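# Pin cable end under finger while lifting reel

## Task

Close one gripper on the reel so that a part of the cable close to one of its ends is pinned beneath one of that gripper's fingers. Declare completion only when this single grip is holding the reel steadily, well above the table, while the other arm is away from both reel and cable, has nothing in its gripper, and touches the holding arm lightly at most.

## Robot and tools

Robot: two six-joint arms, left_arm and right_arm, each ending in a parallel two-finger gripper. Bases in the scene frame: left_arm at (+0.038, +0.373, 0) m with quat_wxyz (+1.000, 0, 0, -0.020); right_arm at (-0.009, -0.309, 0) m with quat_wxyz (+1.000, 0, 0, +0.030). The names do not refer to image sides.

Frame: a single scene frame with its origin on the tabletop midway between the arms; +x goes out over the table, +z up, and left_arm sits on the +y side. All positions are in metres, orientations are quaternions written w first. A gripper's fingers extend along its own +z axis and close along its y axis. The reported end_effector_position is the point between the pads, roughly 1 cm short of the fingertips. Reported hand positions may be somewhat off, especially when the arm is stretched far.

Joint ranges (rad), base to hand: waist -2.618 to 3.054, shoulder 0 to 3.142, elbow 0 to 3.142, wrist pitch -1.571 to 1.571, wrist yaw -1.571 to 1.571, wrist roll -2.094 to 2.094. Elbows cannot fully straighten.

Row layout (used by both motion tools): one flat list of 16 numbers covering both arms, always all 16 even if one arm is idle: x, y, z, qw, qx, qy, qz, opening for left_arm, then the same eight for right_arm. x, y, z and the quaternion are an absolute target pose for that gripper's end_effector_position and end_effector_quat_wxyz in the scene frame, not an offset. Opening runs from -1 (closed) to +1 (fully open, 0.094 m).

execute_actions(actions): a list of actions; each action is a table of up to 15 rows, one row per 1/30 s control step; if fewer rows are given, the last one is held until 15 steps pass. An empty list simply returns the current state and images. If any target lies more than 0.6 m from that gripper's current position along any of its own axes, that action is rejected for both arms; if the first action fails this test or anything is malformed, nothing at all runs. Each step, the commanded pose is clipped to within 70 mm and 16 degrees of the measured pose, and position wins over orientation when both cannot be met; so a far target needs several actions, and after an action the arm stops at its last clipped pose. Friction may leave the hand up to about 31 mm short, and very small commands may produce no motion. To hold an orientation, resend the identical quaternion every row rather than copying the drifting reported one.

move(target, speed, blocking): target is one 16-number row as above (absolute poses). Grippers travel straight-line paths that finish together, lasting 0.5 to 10 s (cut off at 10 s). speed is each path's top speed in m/s, 0.002 to 0.5, default 0.25; rotation is capped at twice that in rad/s. Openings are applied at the start. Paths ignore obstacles and the other arm, and hands can lag, stray, or overshoot speed, mostly near full reach. Faster contact means harder impact; aiming further past a contact presses harder. With blocking=false you get a result after 0.5 s and must use wait or stop before sending further actions or moves. The result adds a move: line with the ending (done, off_target, moving, held, fault) and active limits (paced = pose was clipped; held = a check blocked steps, after which the arm can surge), plus each gripper's distance from its target.

wait(seconds): 0 to 10; lets time pass with the last commands held; returns early if a running move ends. stop(): brakes the current move, needing some room; fingers continue. zoom_image(camera, region): region [x0, y0, x1, y1] in pixels of that camera's latest image, top-left origin, at most 504 by 504. Cameras: cam_head_left, cam_head_right, cam_high, cam_low (504x504), cam_left_wrist, cam_right_wrist (616x616 fisheye). read_manual(section) returns only licence text. finished_scene(scene) ends the current scene, given its number, and cannot be undone; call it only once the goal is stable.

Results: the state line left_arm: … | right_arm: … gives each gripper's position and quaternion. Hand target lines give the pose the controller is currently driving toward. A pose unreachable line means a clearance check altered or blocked that arm's command. grip_measured is the measured finger opening on the command scale (last Joint positions value is metres); each gripper may be off by about 1 mm. Joint torques are raw drive outputs with offsets and noise. FAULT lines mark an arm stop; MOTOR HOT warns at 75 °C, a 10 s stop comes at 90 °C, and at 100 °C the arm goes limp and drops.

Gripping: to hold something, command an opening below grip_measured, about 0.03 below for a firm hold, less for lighter. Pad force is limited to roughly 50 to 62 N, weaker on thin parts. For an arm meant to stay still, resend its exact last reported pose and its intended opening every call.

Avoid: knocking or placing anything off the table (fails the task), arms striking or pressing each other hard (may end the scene), dropping or slipping the reel, slamming into objects, and long heavy holds that overheat motors. Loose objects may occasionally be nudged by outside pushes. The simulation keeps running while you compose replies, holding your last command.

Each tool is called after "Request:" as name(argument=value, ...) on one line, values as JSON.

## Session

Request:
execute_actions(actions=[])

Scene clock: 0.00 s.
left_arm: end_effector_position=(+0.1820, +0.6933, +0.1383) grip_measured=+1.000 end_effector_quat_wxyz=(-0.226, +0.950, -0.116, +0.183) | right_arm: end_effector_position=(+0.4256, -0.0529, +0.2496) grip_measured=+1.000 end_effector_quat_wxyz=(+0.553, -0.389, +0.530, +0.511)
Joint positions: left_arm=[ 1.323  1.407  1.052 -0.689  0.277 -1.69   0.094] | right_arm=[ 0.157  2.03   1.165  1.195 -1.142  0.415  0.094]
Joint velocities: left_arm=[ 0.002  0.002  0.002 -0.007 -0.007  0.037  0.   ] | right_arm=[ 0.012 -0.012 -0.017 -0.139 -0.066 -0.081  0.   ]
Joint torques (N m, as the arm reports them, + toward a larger angle): no reading
Hand target (left_arm): +0.182, +0.693, +0.138; -0.226, +0.950, -0.116, +0.183
Hand target (right_arm): +0.426, -0.053, +0.250; +0.553, -0.389, +0.530, +0.511

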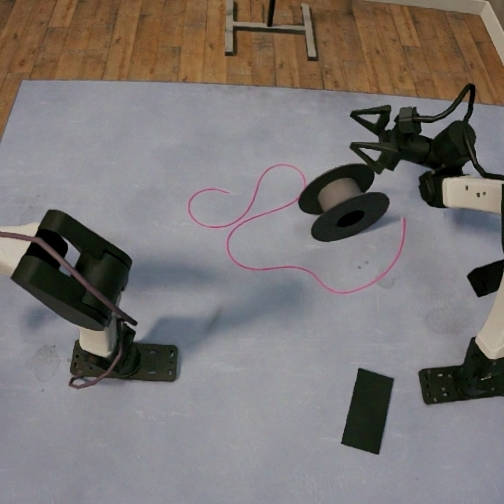

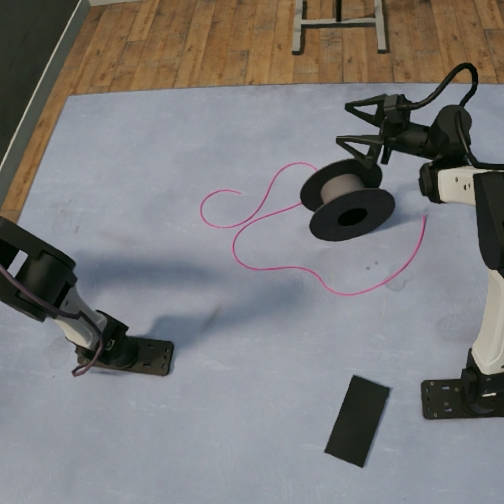

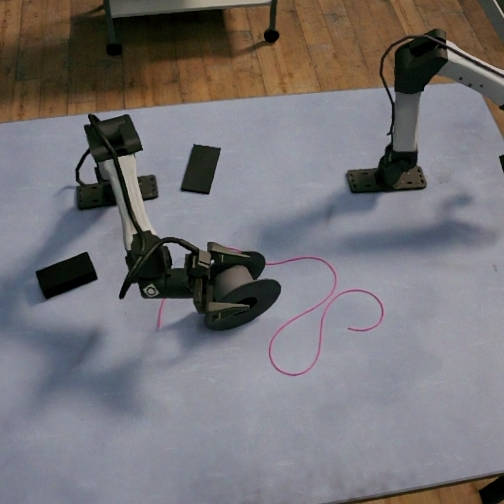

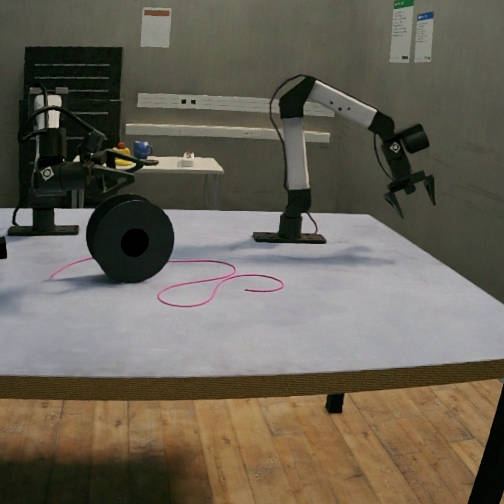

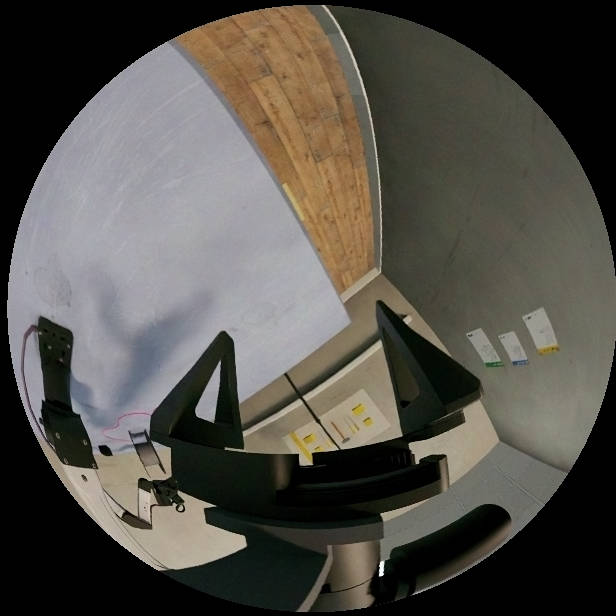

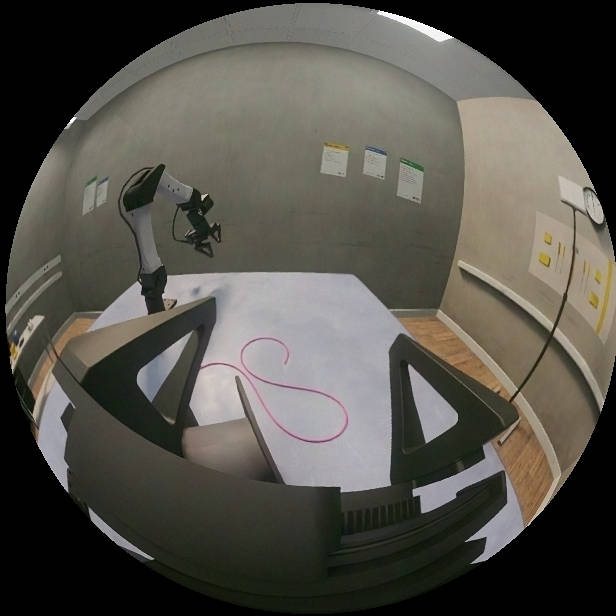

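Request:
move(target=[0.40,0.35,0.2,0,0.342,0.94,0,1,0.33,-0.15,0.33,0,-0.292,0.956,0,1], speed=0.4)

Request:
move(target=[0.435,0.25,0.06,0,0.342,0.94,0,0.2,0.35,-0.07,0.27,0,0.574,0.819,0,1], speed=0.4)

Scene clock: 56.27 s.
left_arm: end_effector_position=(+0.4013, +0.3397, +0.1951) grip_measured=+1.000 end_effector_quat_wxyz=(+0.050, +0.331, +0.942, -0.013) | right_arm: end_effector_position=(+0.3391, -0.1514, +0.3296) grip_measured=+1.000 end_effector_quat_wxyz=(+0.255, -0.280, +0.925, +0.033)
Joint positions: left_arm=[-0.028  1.885  1.948 -1.544  0.051  0.606  0.094] | right_arm=[ 0.365  1.776  2.281 -1.555  0.    -0.164  0.094]
Joint velocities: left_arm=[-0.012 -0.002  0.007  0.022 -0.037 -0.007  0.   ] | right_arm=[ 0.007 -0.012  0.012 -0.022 -0.022  0.081  0.   ]
Joint torques (N m, as the arm reports them, + toward a larger angle): left_arm=[-0.25 -9.62  8.42  0.43 -0.06  0.06] | right_arm=[ 1.19 -7.64  3.29  1.38  0.08  0.  ]
Hand target (left_arm): +0.401, +0.340, +0.196; +0.045, +0.339, +0.940, -0.007
Hand target (right_arm): +0.333, -0.150, +0.329; +0.253, -0.283, +0.925, +0.032
Off the commanded pose (left_arm): 0.011 m, 6 deg.
Off the commanded pose (right_arm): 0.009 m, 30 deg; orientation clipped at the last step of the last action.
joint sent to its limit (left arm) — the command would take joint 4 (wrist pitch) past its lower limit, so that joint was sent only as far as its limit.
joint sent to its limit (right arm) — the command would take joint 4 (wrist pitch) past its lower limit, so that joint was sent only as far as its limit.
move: off_target (left_arm, right_arm); limits=paced
camera_calibration (this result's frames):
cam_left_wrist: T_world_to_cam=[[-0.770064, -0.636769, 0.0390607, 0.508667], [-0.439264, 0.573625, 0.691377, -0.132256], [-0.462654, 0.515247, -0.721438, 0.26983], [0, 0, 0, 1]] pos_world=[0.458449, 0.260741, 0.266235]
cam_right_wrist: T_world_to_cam=[[0.6916, -0.701371, 0.172532, -0.398116], [-0.721857, -0.679367, 0.131844, 0.113365], [0.0247406, -0.215727, -0.97614, 0.371562], [0, 0, 0, 1]] pos_world=[0.347978, -0.122055, 0.416438]

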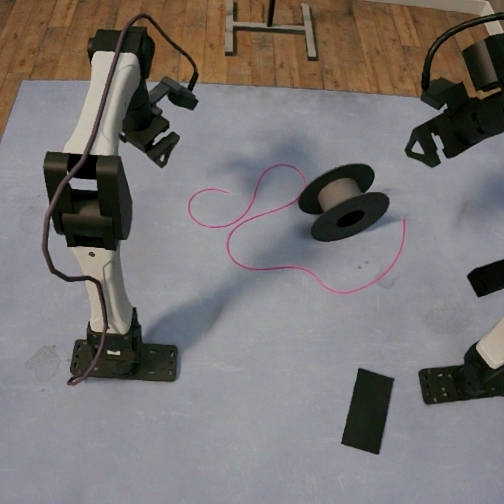

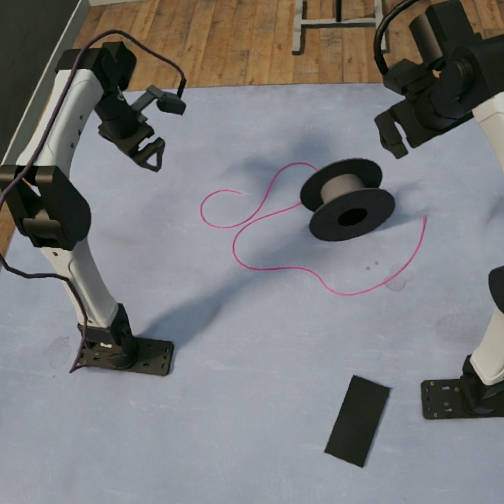

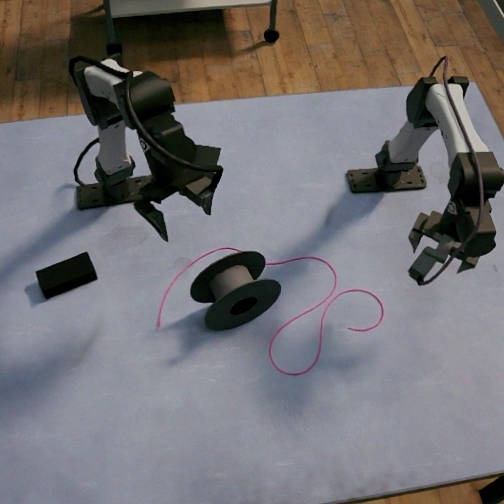

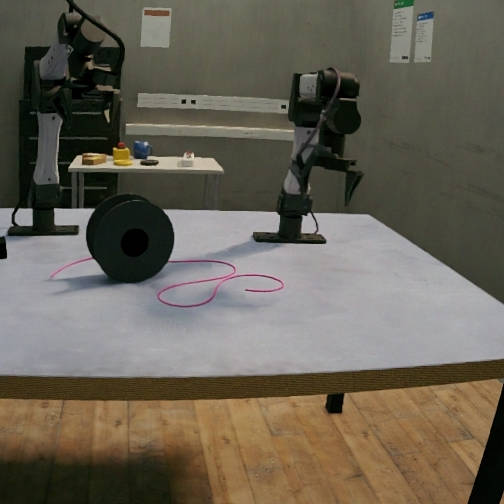

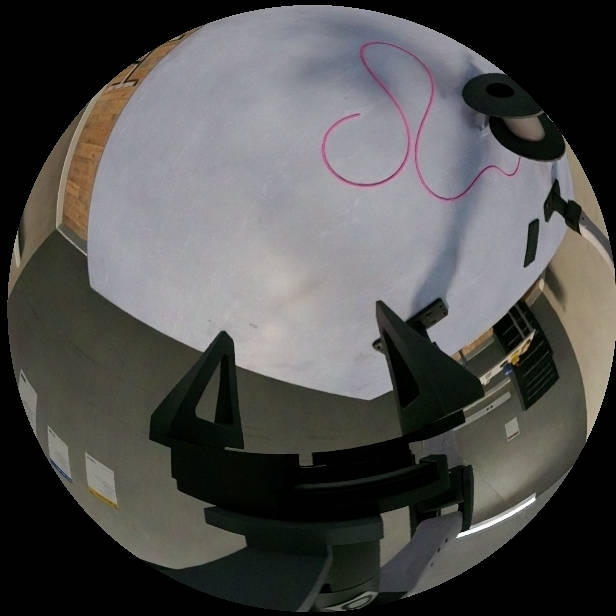

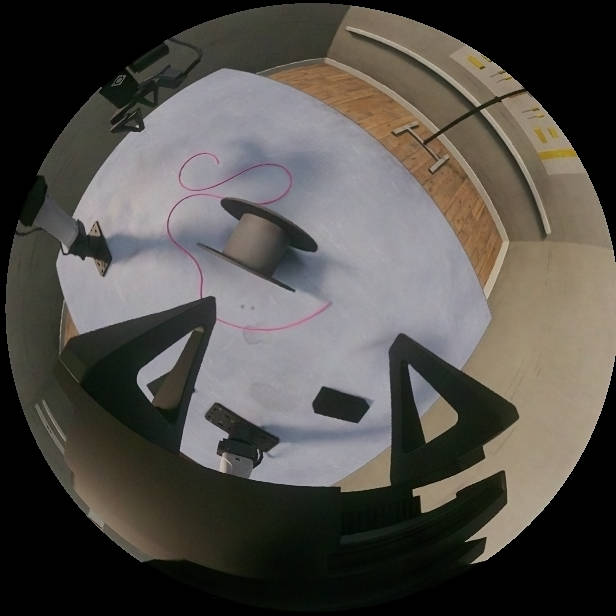

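Scene clock: 59.57 s.
left_arm: end_effector_position=(+0.4357, +0.2485, +0.0689) grip_measured=+0.202 end_effector_quat_wxyz=(+0.009, +0.342, +0.940, -0.009) | right_arm: end_effector_position=(+0.3444, -0.0669, +0.2635) grip_measured=+1.000 end_effector_quat_wxyz=(+0.072, +0.552, +0.814, +0.166)
Joint positions: left_arm=[-0.257  2.133  1.806 -1.225  0.018  0.402  0.056] | right_arm=[ 0.546  2.003  2.351 -1.555  0.014  1.795  0.094]
Joint velocities: left_arm=[-0.012  0.007 -0.012  0.037  0.051 -0.022  0.   ] | right_arm=[-0.002 -0.012  0.007  0.007 -0.051  0.007  0.   ]
Joint torques (N m, as the arm reports them, + toward a larger angle): left_arm=[ -0.27 -11.37   7.     0.46  -0.11  -0.17] | right_arm=[-1.11 -8.05  6.9   1.02 -0.04 -0.06]
Hand target (left_arm): +0.434, +0.248, +0.059; -0.001, +0.341, +0.940, -0.003
Hand target (right_arm): +0.349, -0.069, +0.268; +0.071, +0.559, +0.807, +0.176
Off the commanded pose (left_arm): 0.009 m, 1 deg.
Off the commanded pose (right_arm): 0.009 m, 21 deg; orientation clipped at the last step of the last action.
joint sent to its limit (right arm) — the command would take joint 4 (wrist pitch) past its lower limit, so that joint was sent only as far as its limit.
move: off_target (right_arm); limits=paced
camera_calibration (this result's frames):
cam_left_wrist: T_world_to_cam=[[-0.780351, -0.621013, 0.0734508, 0.480279], [-0.373887, 0.557487, 0.741226, -0.00549833], [-0.501259, 0.550954, -0.667224, 0.245895], [0, 0, 0, 1]] pos_world=[0.495987, 0.165848, 0.132866]
cam_right_wrist: T_world_to_cam=[[-0.760191, -0.530627, -0.374893, 0.324503], [-0.645635, 0.552537, 0.527123, 0.135356], [-0.0725635, 0.642758, -0.762625, 0.359766], [0, 0, 0, 1]] pos_world=[0.36018, -0.133841, 0.324671]

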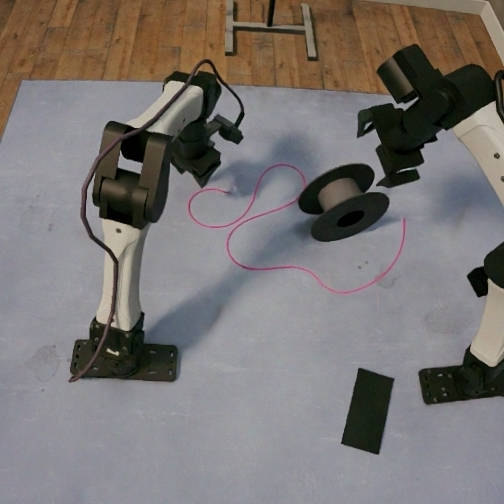

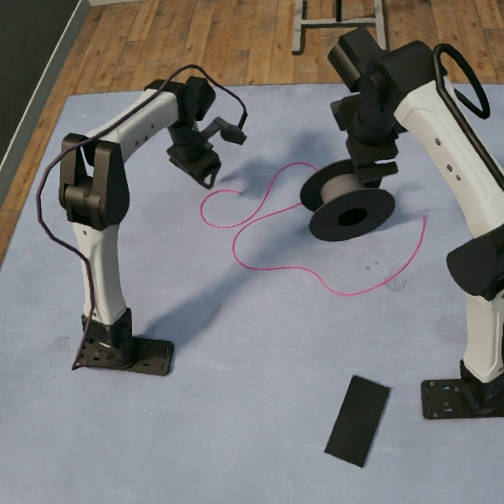

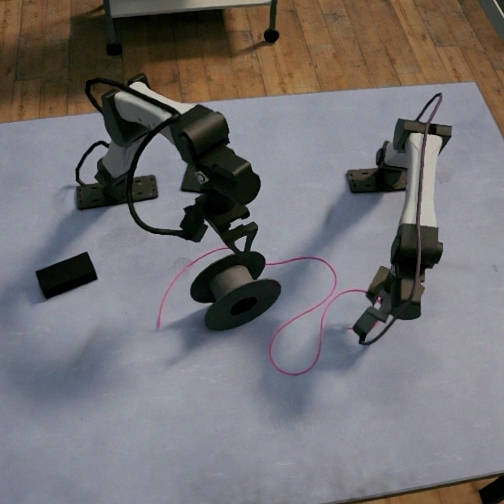

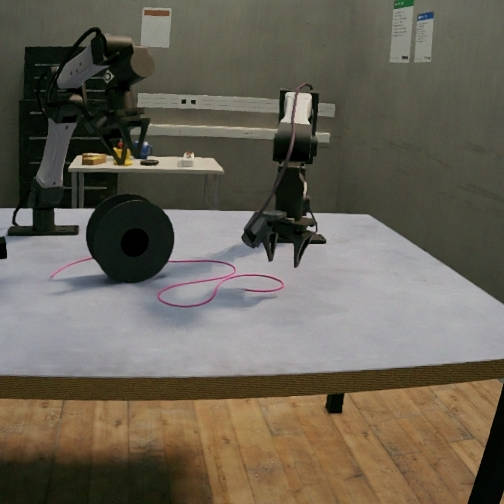

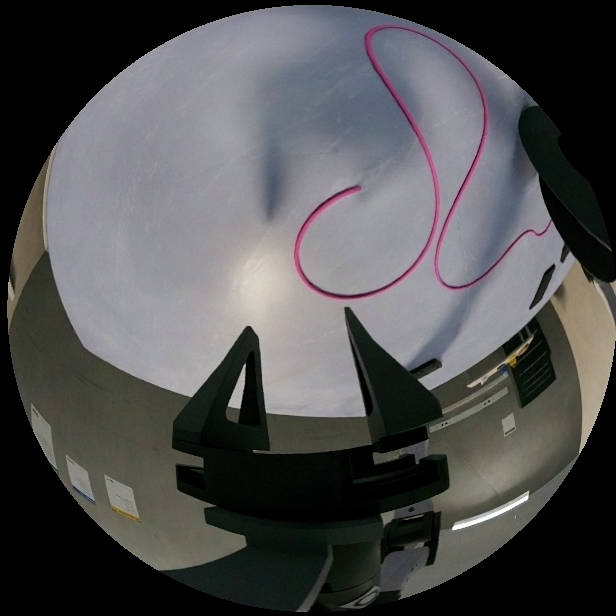

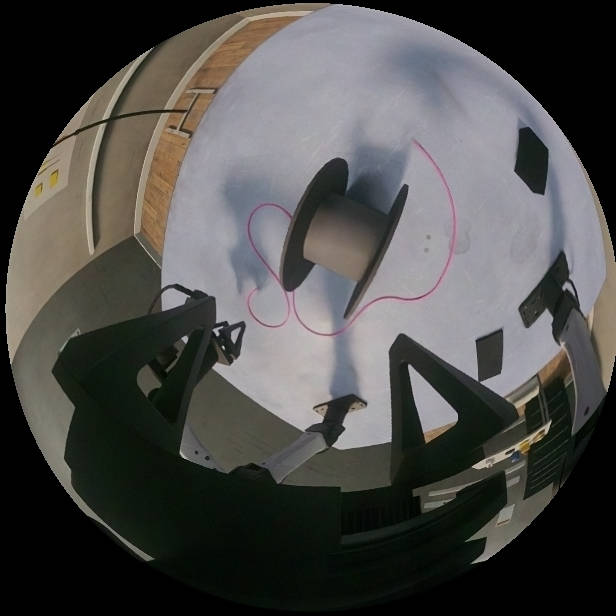

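Request:
move(target=[0.435,0.25,0.012,0,0.342,0.94,0,0.2,0.331,-0.073,0.2,0,0.588,0.809,0,0.4], speed=0.1)

Scene clock: 72.10 s.
left_arm: end_effector_position=(+0.4410, +0.2479, +0.0262) grip_measured=+0.202 end_effector_quat_wxyz=(+0.017, +0.342, +0.939, -0.005) | right_arm: end_effector_position=(+0.3340, -0.0731, +0.2056) grip_measured=+0.402 end_effector_quat_wxyz=(+0.034, +0.583, +0.808, +0.083)
Joint positions: left_arm=[-0.257  2.168  1.688 -1.057  0.012  0.402  0.056] | right_arm=[ 0.546  2.043  2.206 -1.555  0.009  1.855  0.066]
Joint velocities: left_arm=[ 0.002  0.017 -0.002  0.037  0.037  0.051 -0.   ] | right_arm=[ 0.007 -0.002  0.002 -0.007  0.051 -0.066  0.001]
Joint torques (N m, as the arm reports them, + toward a larger angle): left_arm=[ -0.1  -11.36   5.73   0.48  -0.11  -0.13] | right_arm=[ 0.15 -8.59  3.97  0.63  0.01  0.04]
Hand target (left_arm): +0.435, +0.250, +0.012; -0.000, +0.342, +0.940, -0.000
Hand target (right_arm): +0.331, -0.073, +0.199; +0.026, +0.585, +0.807, +0.072
Off the commanded pose (left_arm): 0.016 m, 2 deg.
Off the commanded pose (right_arm): 0.006 m, 10 deg.
joint sent to its limit (right arm) — the command would take joint 4 (wrist pitch) past its lower limit, so that joint was sent only as far as its limit.
move: off_target (left_arm, right_arm)
camera_calibration (this result's frames):
cam_left_wrist: T_world_to_cam=[[-0.781369, -0.621188, 0.0599024, 0.48805], [-0.386246, 0.556762, 0.735411, 0.0343152], [-0.49018, 0.55149, -0.674968, 0.215527], [0, 0, 0, 1]] pos_world=[0.500248, 0.165204, 0.091003]
cam_right_wrist: T_world_to_cam=[[-0.836483, -0.511028, -0.197854, 0.28213], [-0.522263, 0.634101, 0.570226, 0.118496], [-0.165942, 0.580316, -0.797306, 0.352643], [0, 0, 0, 1]] pos_world=[0.356402, -0.135607, 0.269416]

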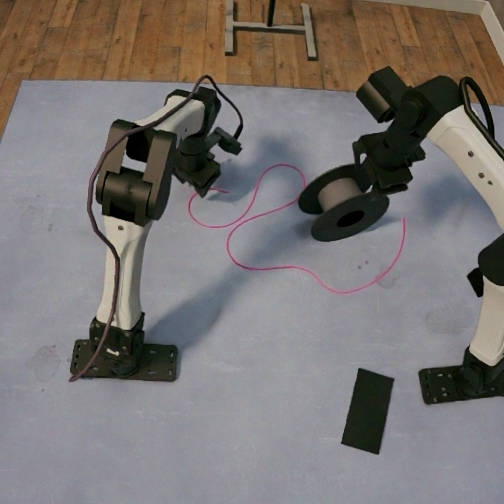

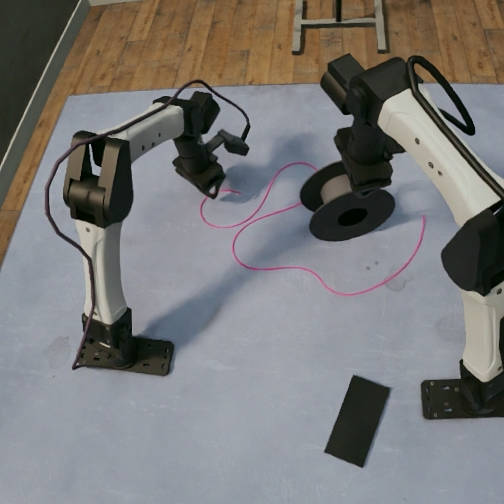

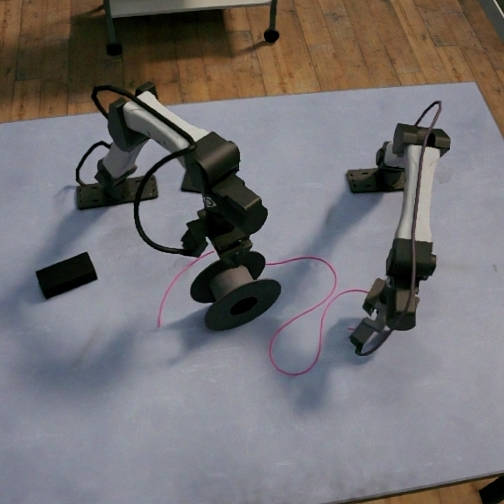

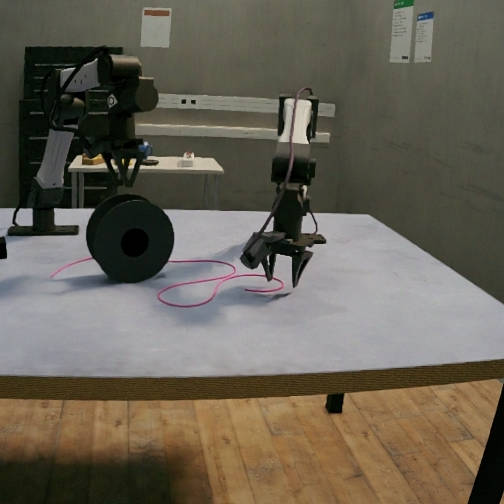

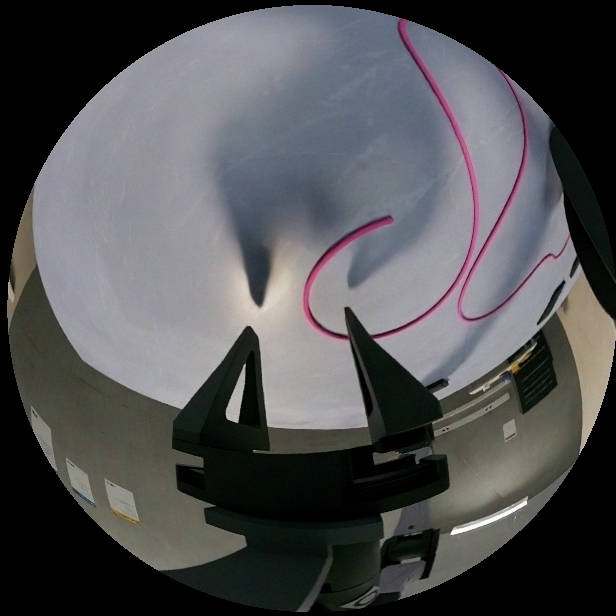

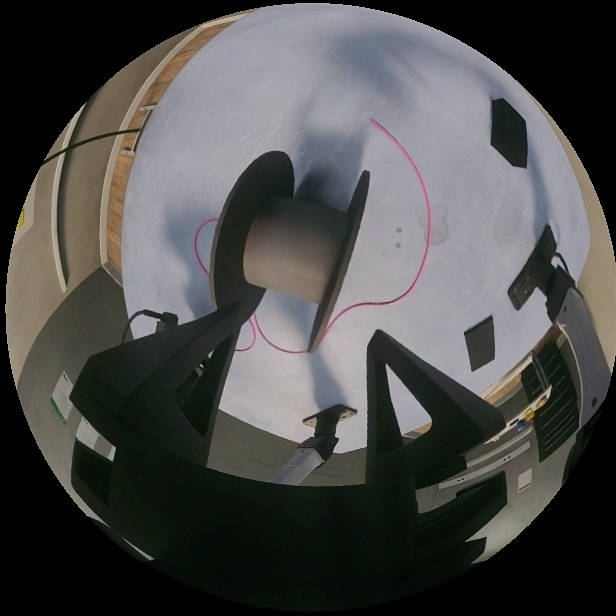

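Request:
move(target=[0.432,0.25,-0.004,0,0.342,0.94,0,0.2,0.331,-0.073,0.14,0,0.588,0.809,0,0.4], speed=0.08)

Request:
move(target=[0.432,0.25,-0.004,0,0.342,0.94,0,-1,0.331,-0.073,0.14,0,0.588,0.809,0,-1])

Scene clock: 80.73 s.
left_arm: end_effector_position=(+0.4397, +0.2484, +0.0133) grip_measured=+0.202 end_effector_quat_wxyz=(+0.021, +0.342, +0.939, -0.005) | right_arm: end_effector_position=(+0.3322, -0.0738, +0.1452) grip_measured=+0.401 end_effector_quat_wxyz=(+0.005, +0.585, +0.811, +0.004)
Joint positions: left_arm=[-0.257  2.168  1.635 -0.996  0.012  0.402  0.056] | right_arm=[ 0.546  2.154  2.143 -1.548  0.007  1.856  0.066]
Joint velocities: left_arm=[-0.012 -0.002  0.007 -0.022 -0.007 -0.125  0.   ] | right_arm=[ 0.012 -0.022 -0.002 -0.007  0.066  0.007 -0.001]
Joint torques (N m, as the arm reports them, + toward a larger angle): left_arm=[ -0.26 -10.57   5.61   0.53  -0.1   -0.15] | right_arm=[ 0.14 -9.45  4.13  0.39 -0.01 -0.05]
Hand target (left_arm): +0.432, +0.250, -0.004; -0.000, +0.342, +0.940, -0.000
Hand target (right_arm): +0.331, -0.073, +0.139; -0.000, +0.587, +0.809, -0.000
Off the commanded pose (left_arm): 0.019 m, 3 deg.
Off the commanded pose (right_arm): 0.005 m, 1 deg.
move: off_target (left_arm)
camera_calibration (this result's frames):
cam_left_wrist: T_world_to_cam=[[-0.781847, -0.621073, 0.0546202, 0.488352], [-0.392488, 0.558367, 0.730876, 0.0453985], [-0.484426, 0.549995, -0.680321, 0.203902], [0, 0, 0, 1]] pos_world=[0.49841, 0.165808, 0.0788643]
cam_right_wrist: T_world_to_cam=[[-0.852959, -0.520984, -0.032202, 0.248986], [-0.441888, 0.687869, 0.575822, 0.128889], [-0.277843, 0.505382, -0.816941, 0.339083], [0, 0, 0, 1]] pos_world=[0.363541, -0.130308, 0.210811]

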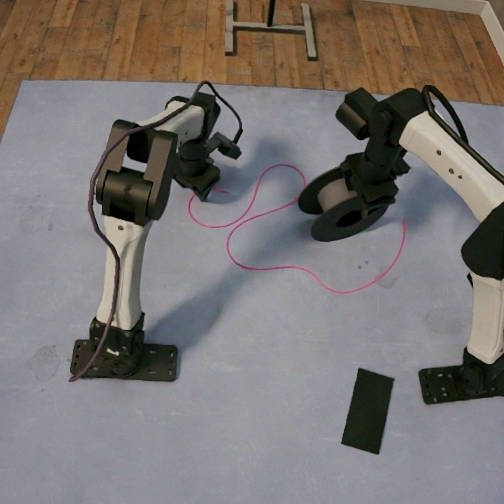

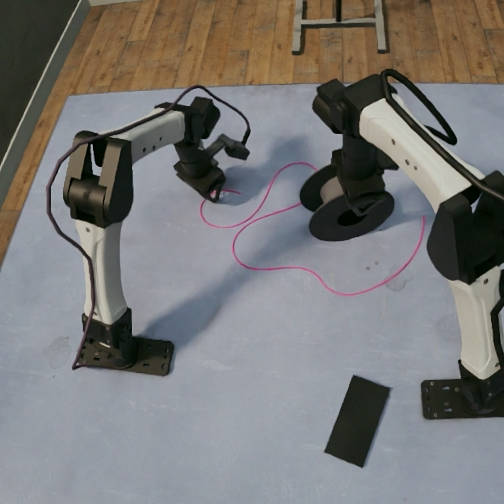

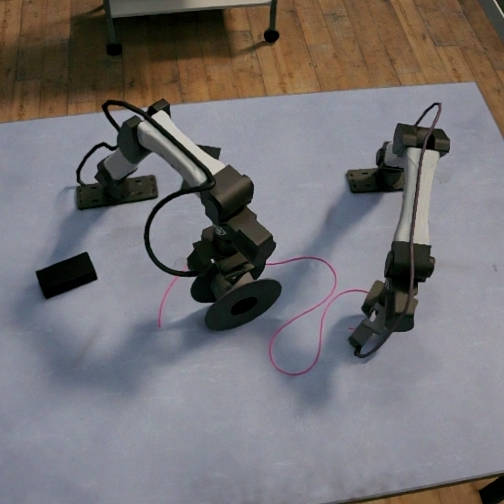

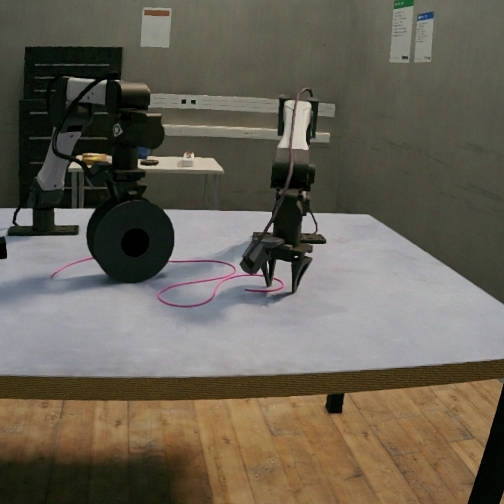

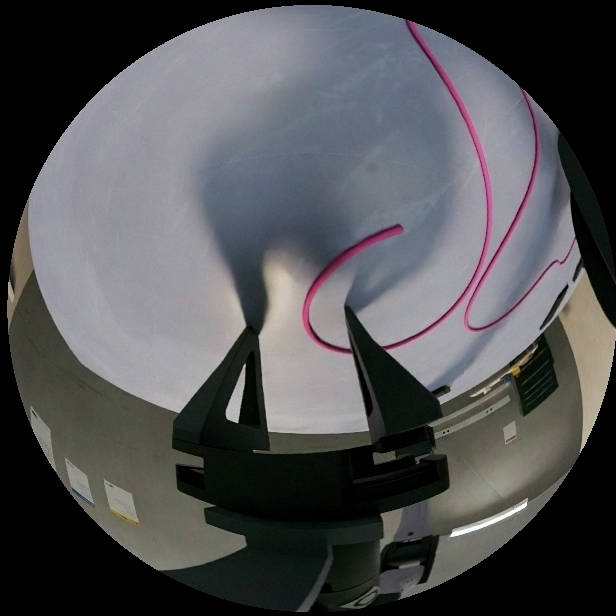

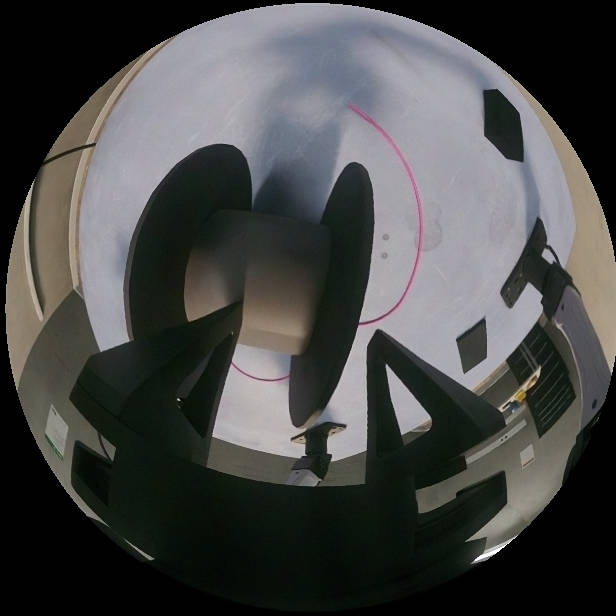

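Scene clock: 81.43 s.
left_arm: end_effector_position=(+0.4401, +0.2483, +0.0134) grip_measured=-0.975 end_effector_quat_wxyz=(+0.022, +0.342, +0.939, -0.005) | right_arm: end_effector_position=(+0.3325, -0.0736, +0.1452) grip_measured=-0.951 end_effector_quat_wxyz=(+0.005, +0.586, +0.811, +0.005)
Joint positions: left_arm=[-0.257  2.168  1.635 -0.994  0.012  0.402  0.001] | right_arm=[ 0.546  2.154  2.143 -1.547  0.006  1.857  0.002]
Joint velocities: left_arm=[-0.002  0.022 -0.007 -0.037  0.007  0.022  0.   ] | right_arm=[-0.022  0.007 -0.002 -0.022 -0.007  0.007 -0.001]
Joint torques (N m, as the arm reports them, + toward a larger angle): left_arm=[ -0.25 -10.65   5.52   0.49  -0.08  -0.15] | right_arm=[ 0.06 -9.45  4.44  0.34 -0.01 -0.02]
Hand target (left_arm): +0.432, +0.250, -0.004; +0.000, +0.342, +0.940, -0.000
Hand target (right_arm): +0.331, -0.073, +0.140; +0.000, +0.588, +0.809, -0.000
Off the commanded pose (left_arm): 0.019 m, 3 deg.
Off the commanded pose (right_arm): 0.005 m, 1 deg.
move: off_target (left_arm)
camera_calibration (this result's frames):
cam_left_wrist: T_world_to_cam=[[-0.781926, -0.621049, 0.0537557, 0.488604], [-0.393555, 0.558692, 0.730054, 0.0459879], [-0.483432, 0.549692, -0.681272, 0.203797], [0, 0, 0, 1]] pos_world=[0.498673, 0.165728, 0.0790027]
cam_right_wrist: T_world_to_cam=[[-0.853518, -0.519972, -0.033709, 0.249836], [-0.4417, 0.687683, 0.576189, 0.128693], [-0.276421, 0.506677, -0.816621, 0.338602], [0, 0, 0, 1]] pos_world=[0.36368, -0.130154, 0.21078]

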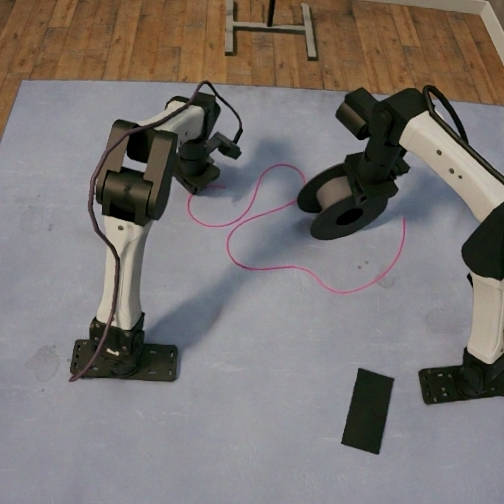

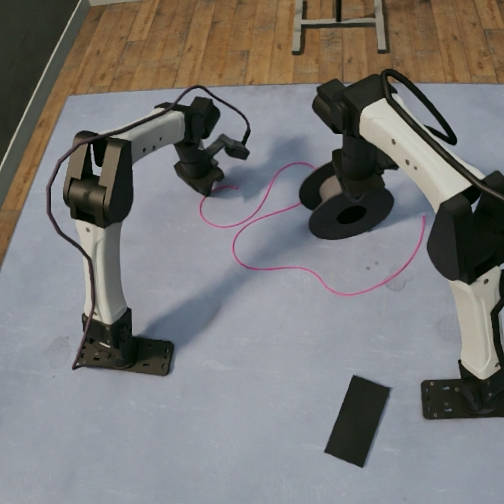

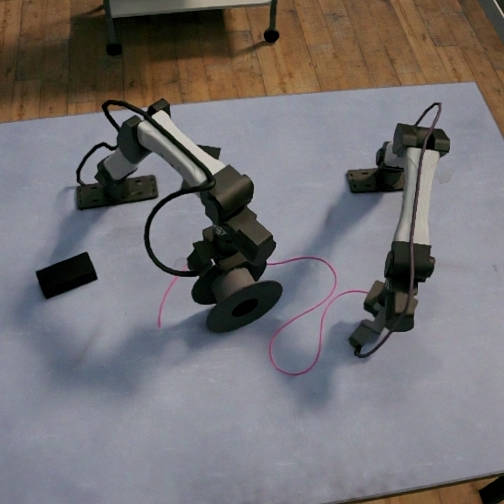

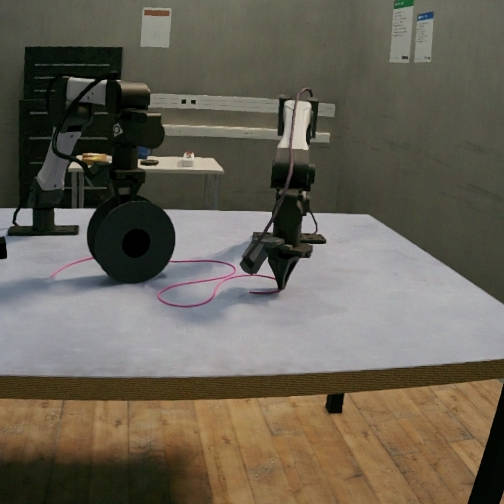

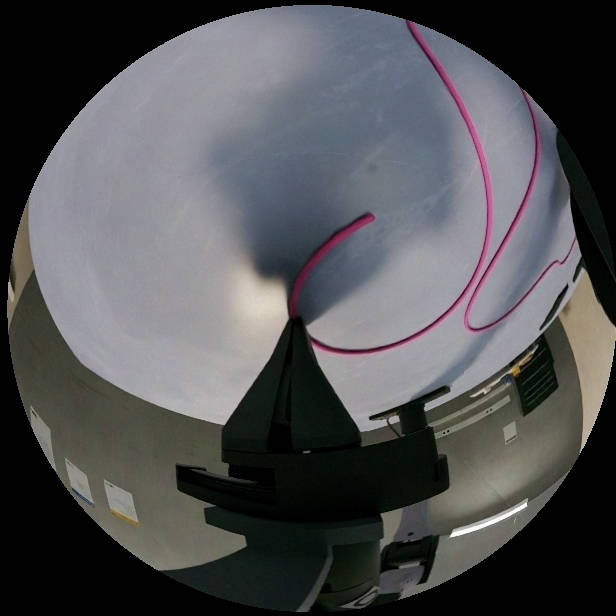

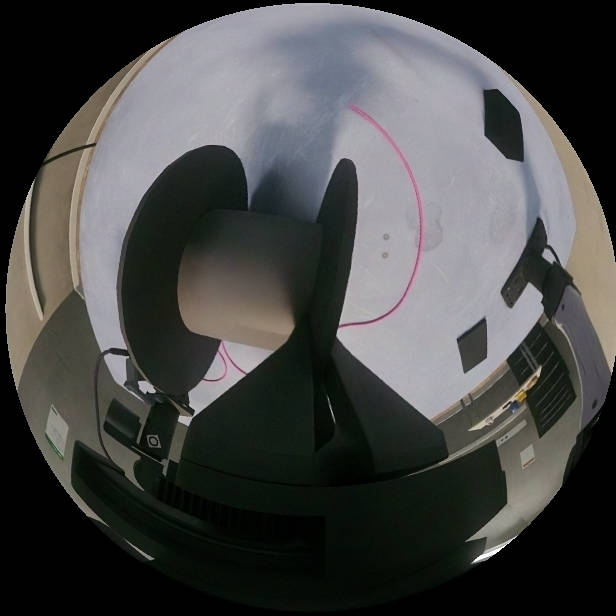

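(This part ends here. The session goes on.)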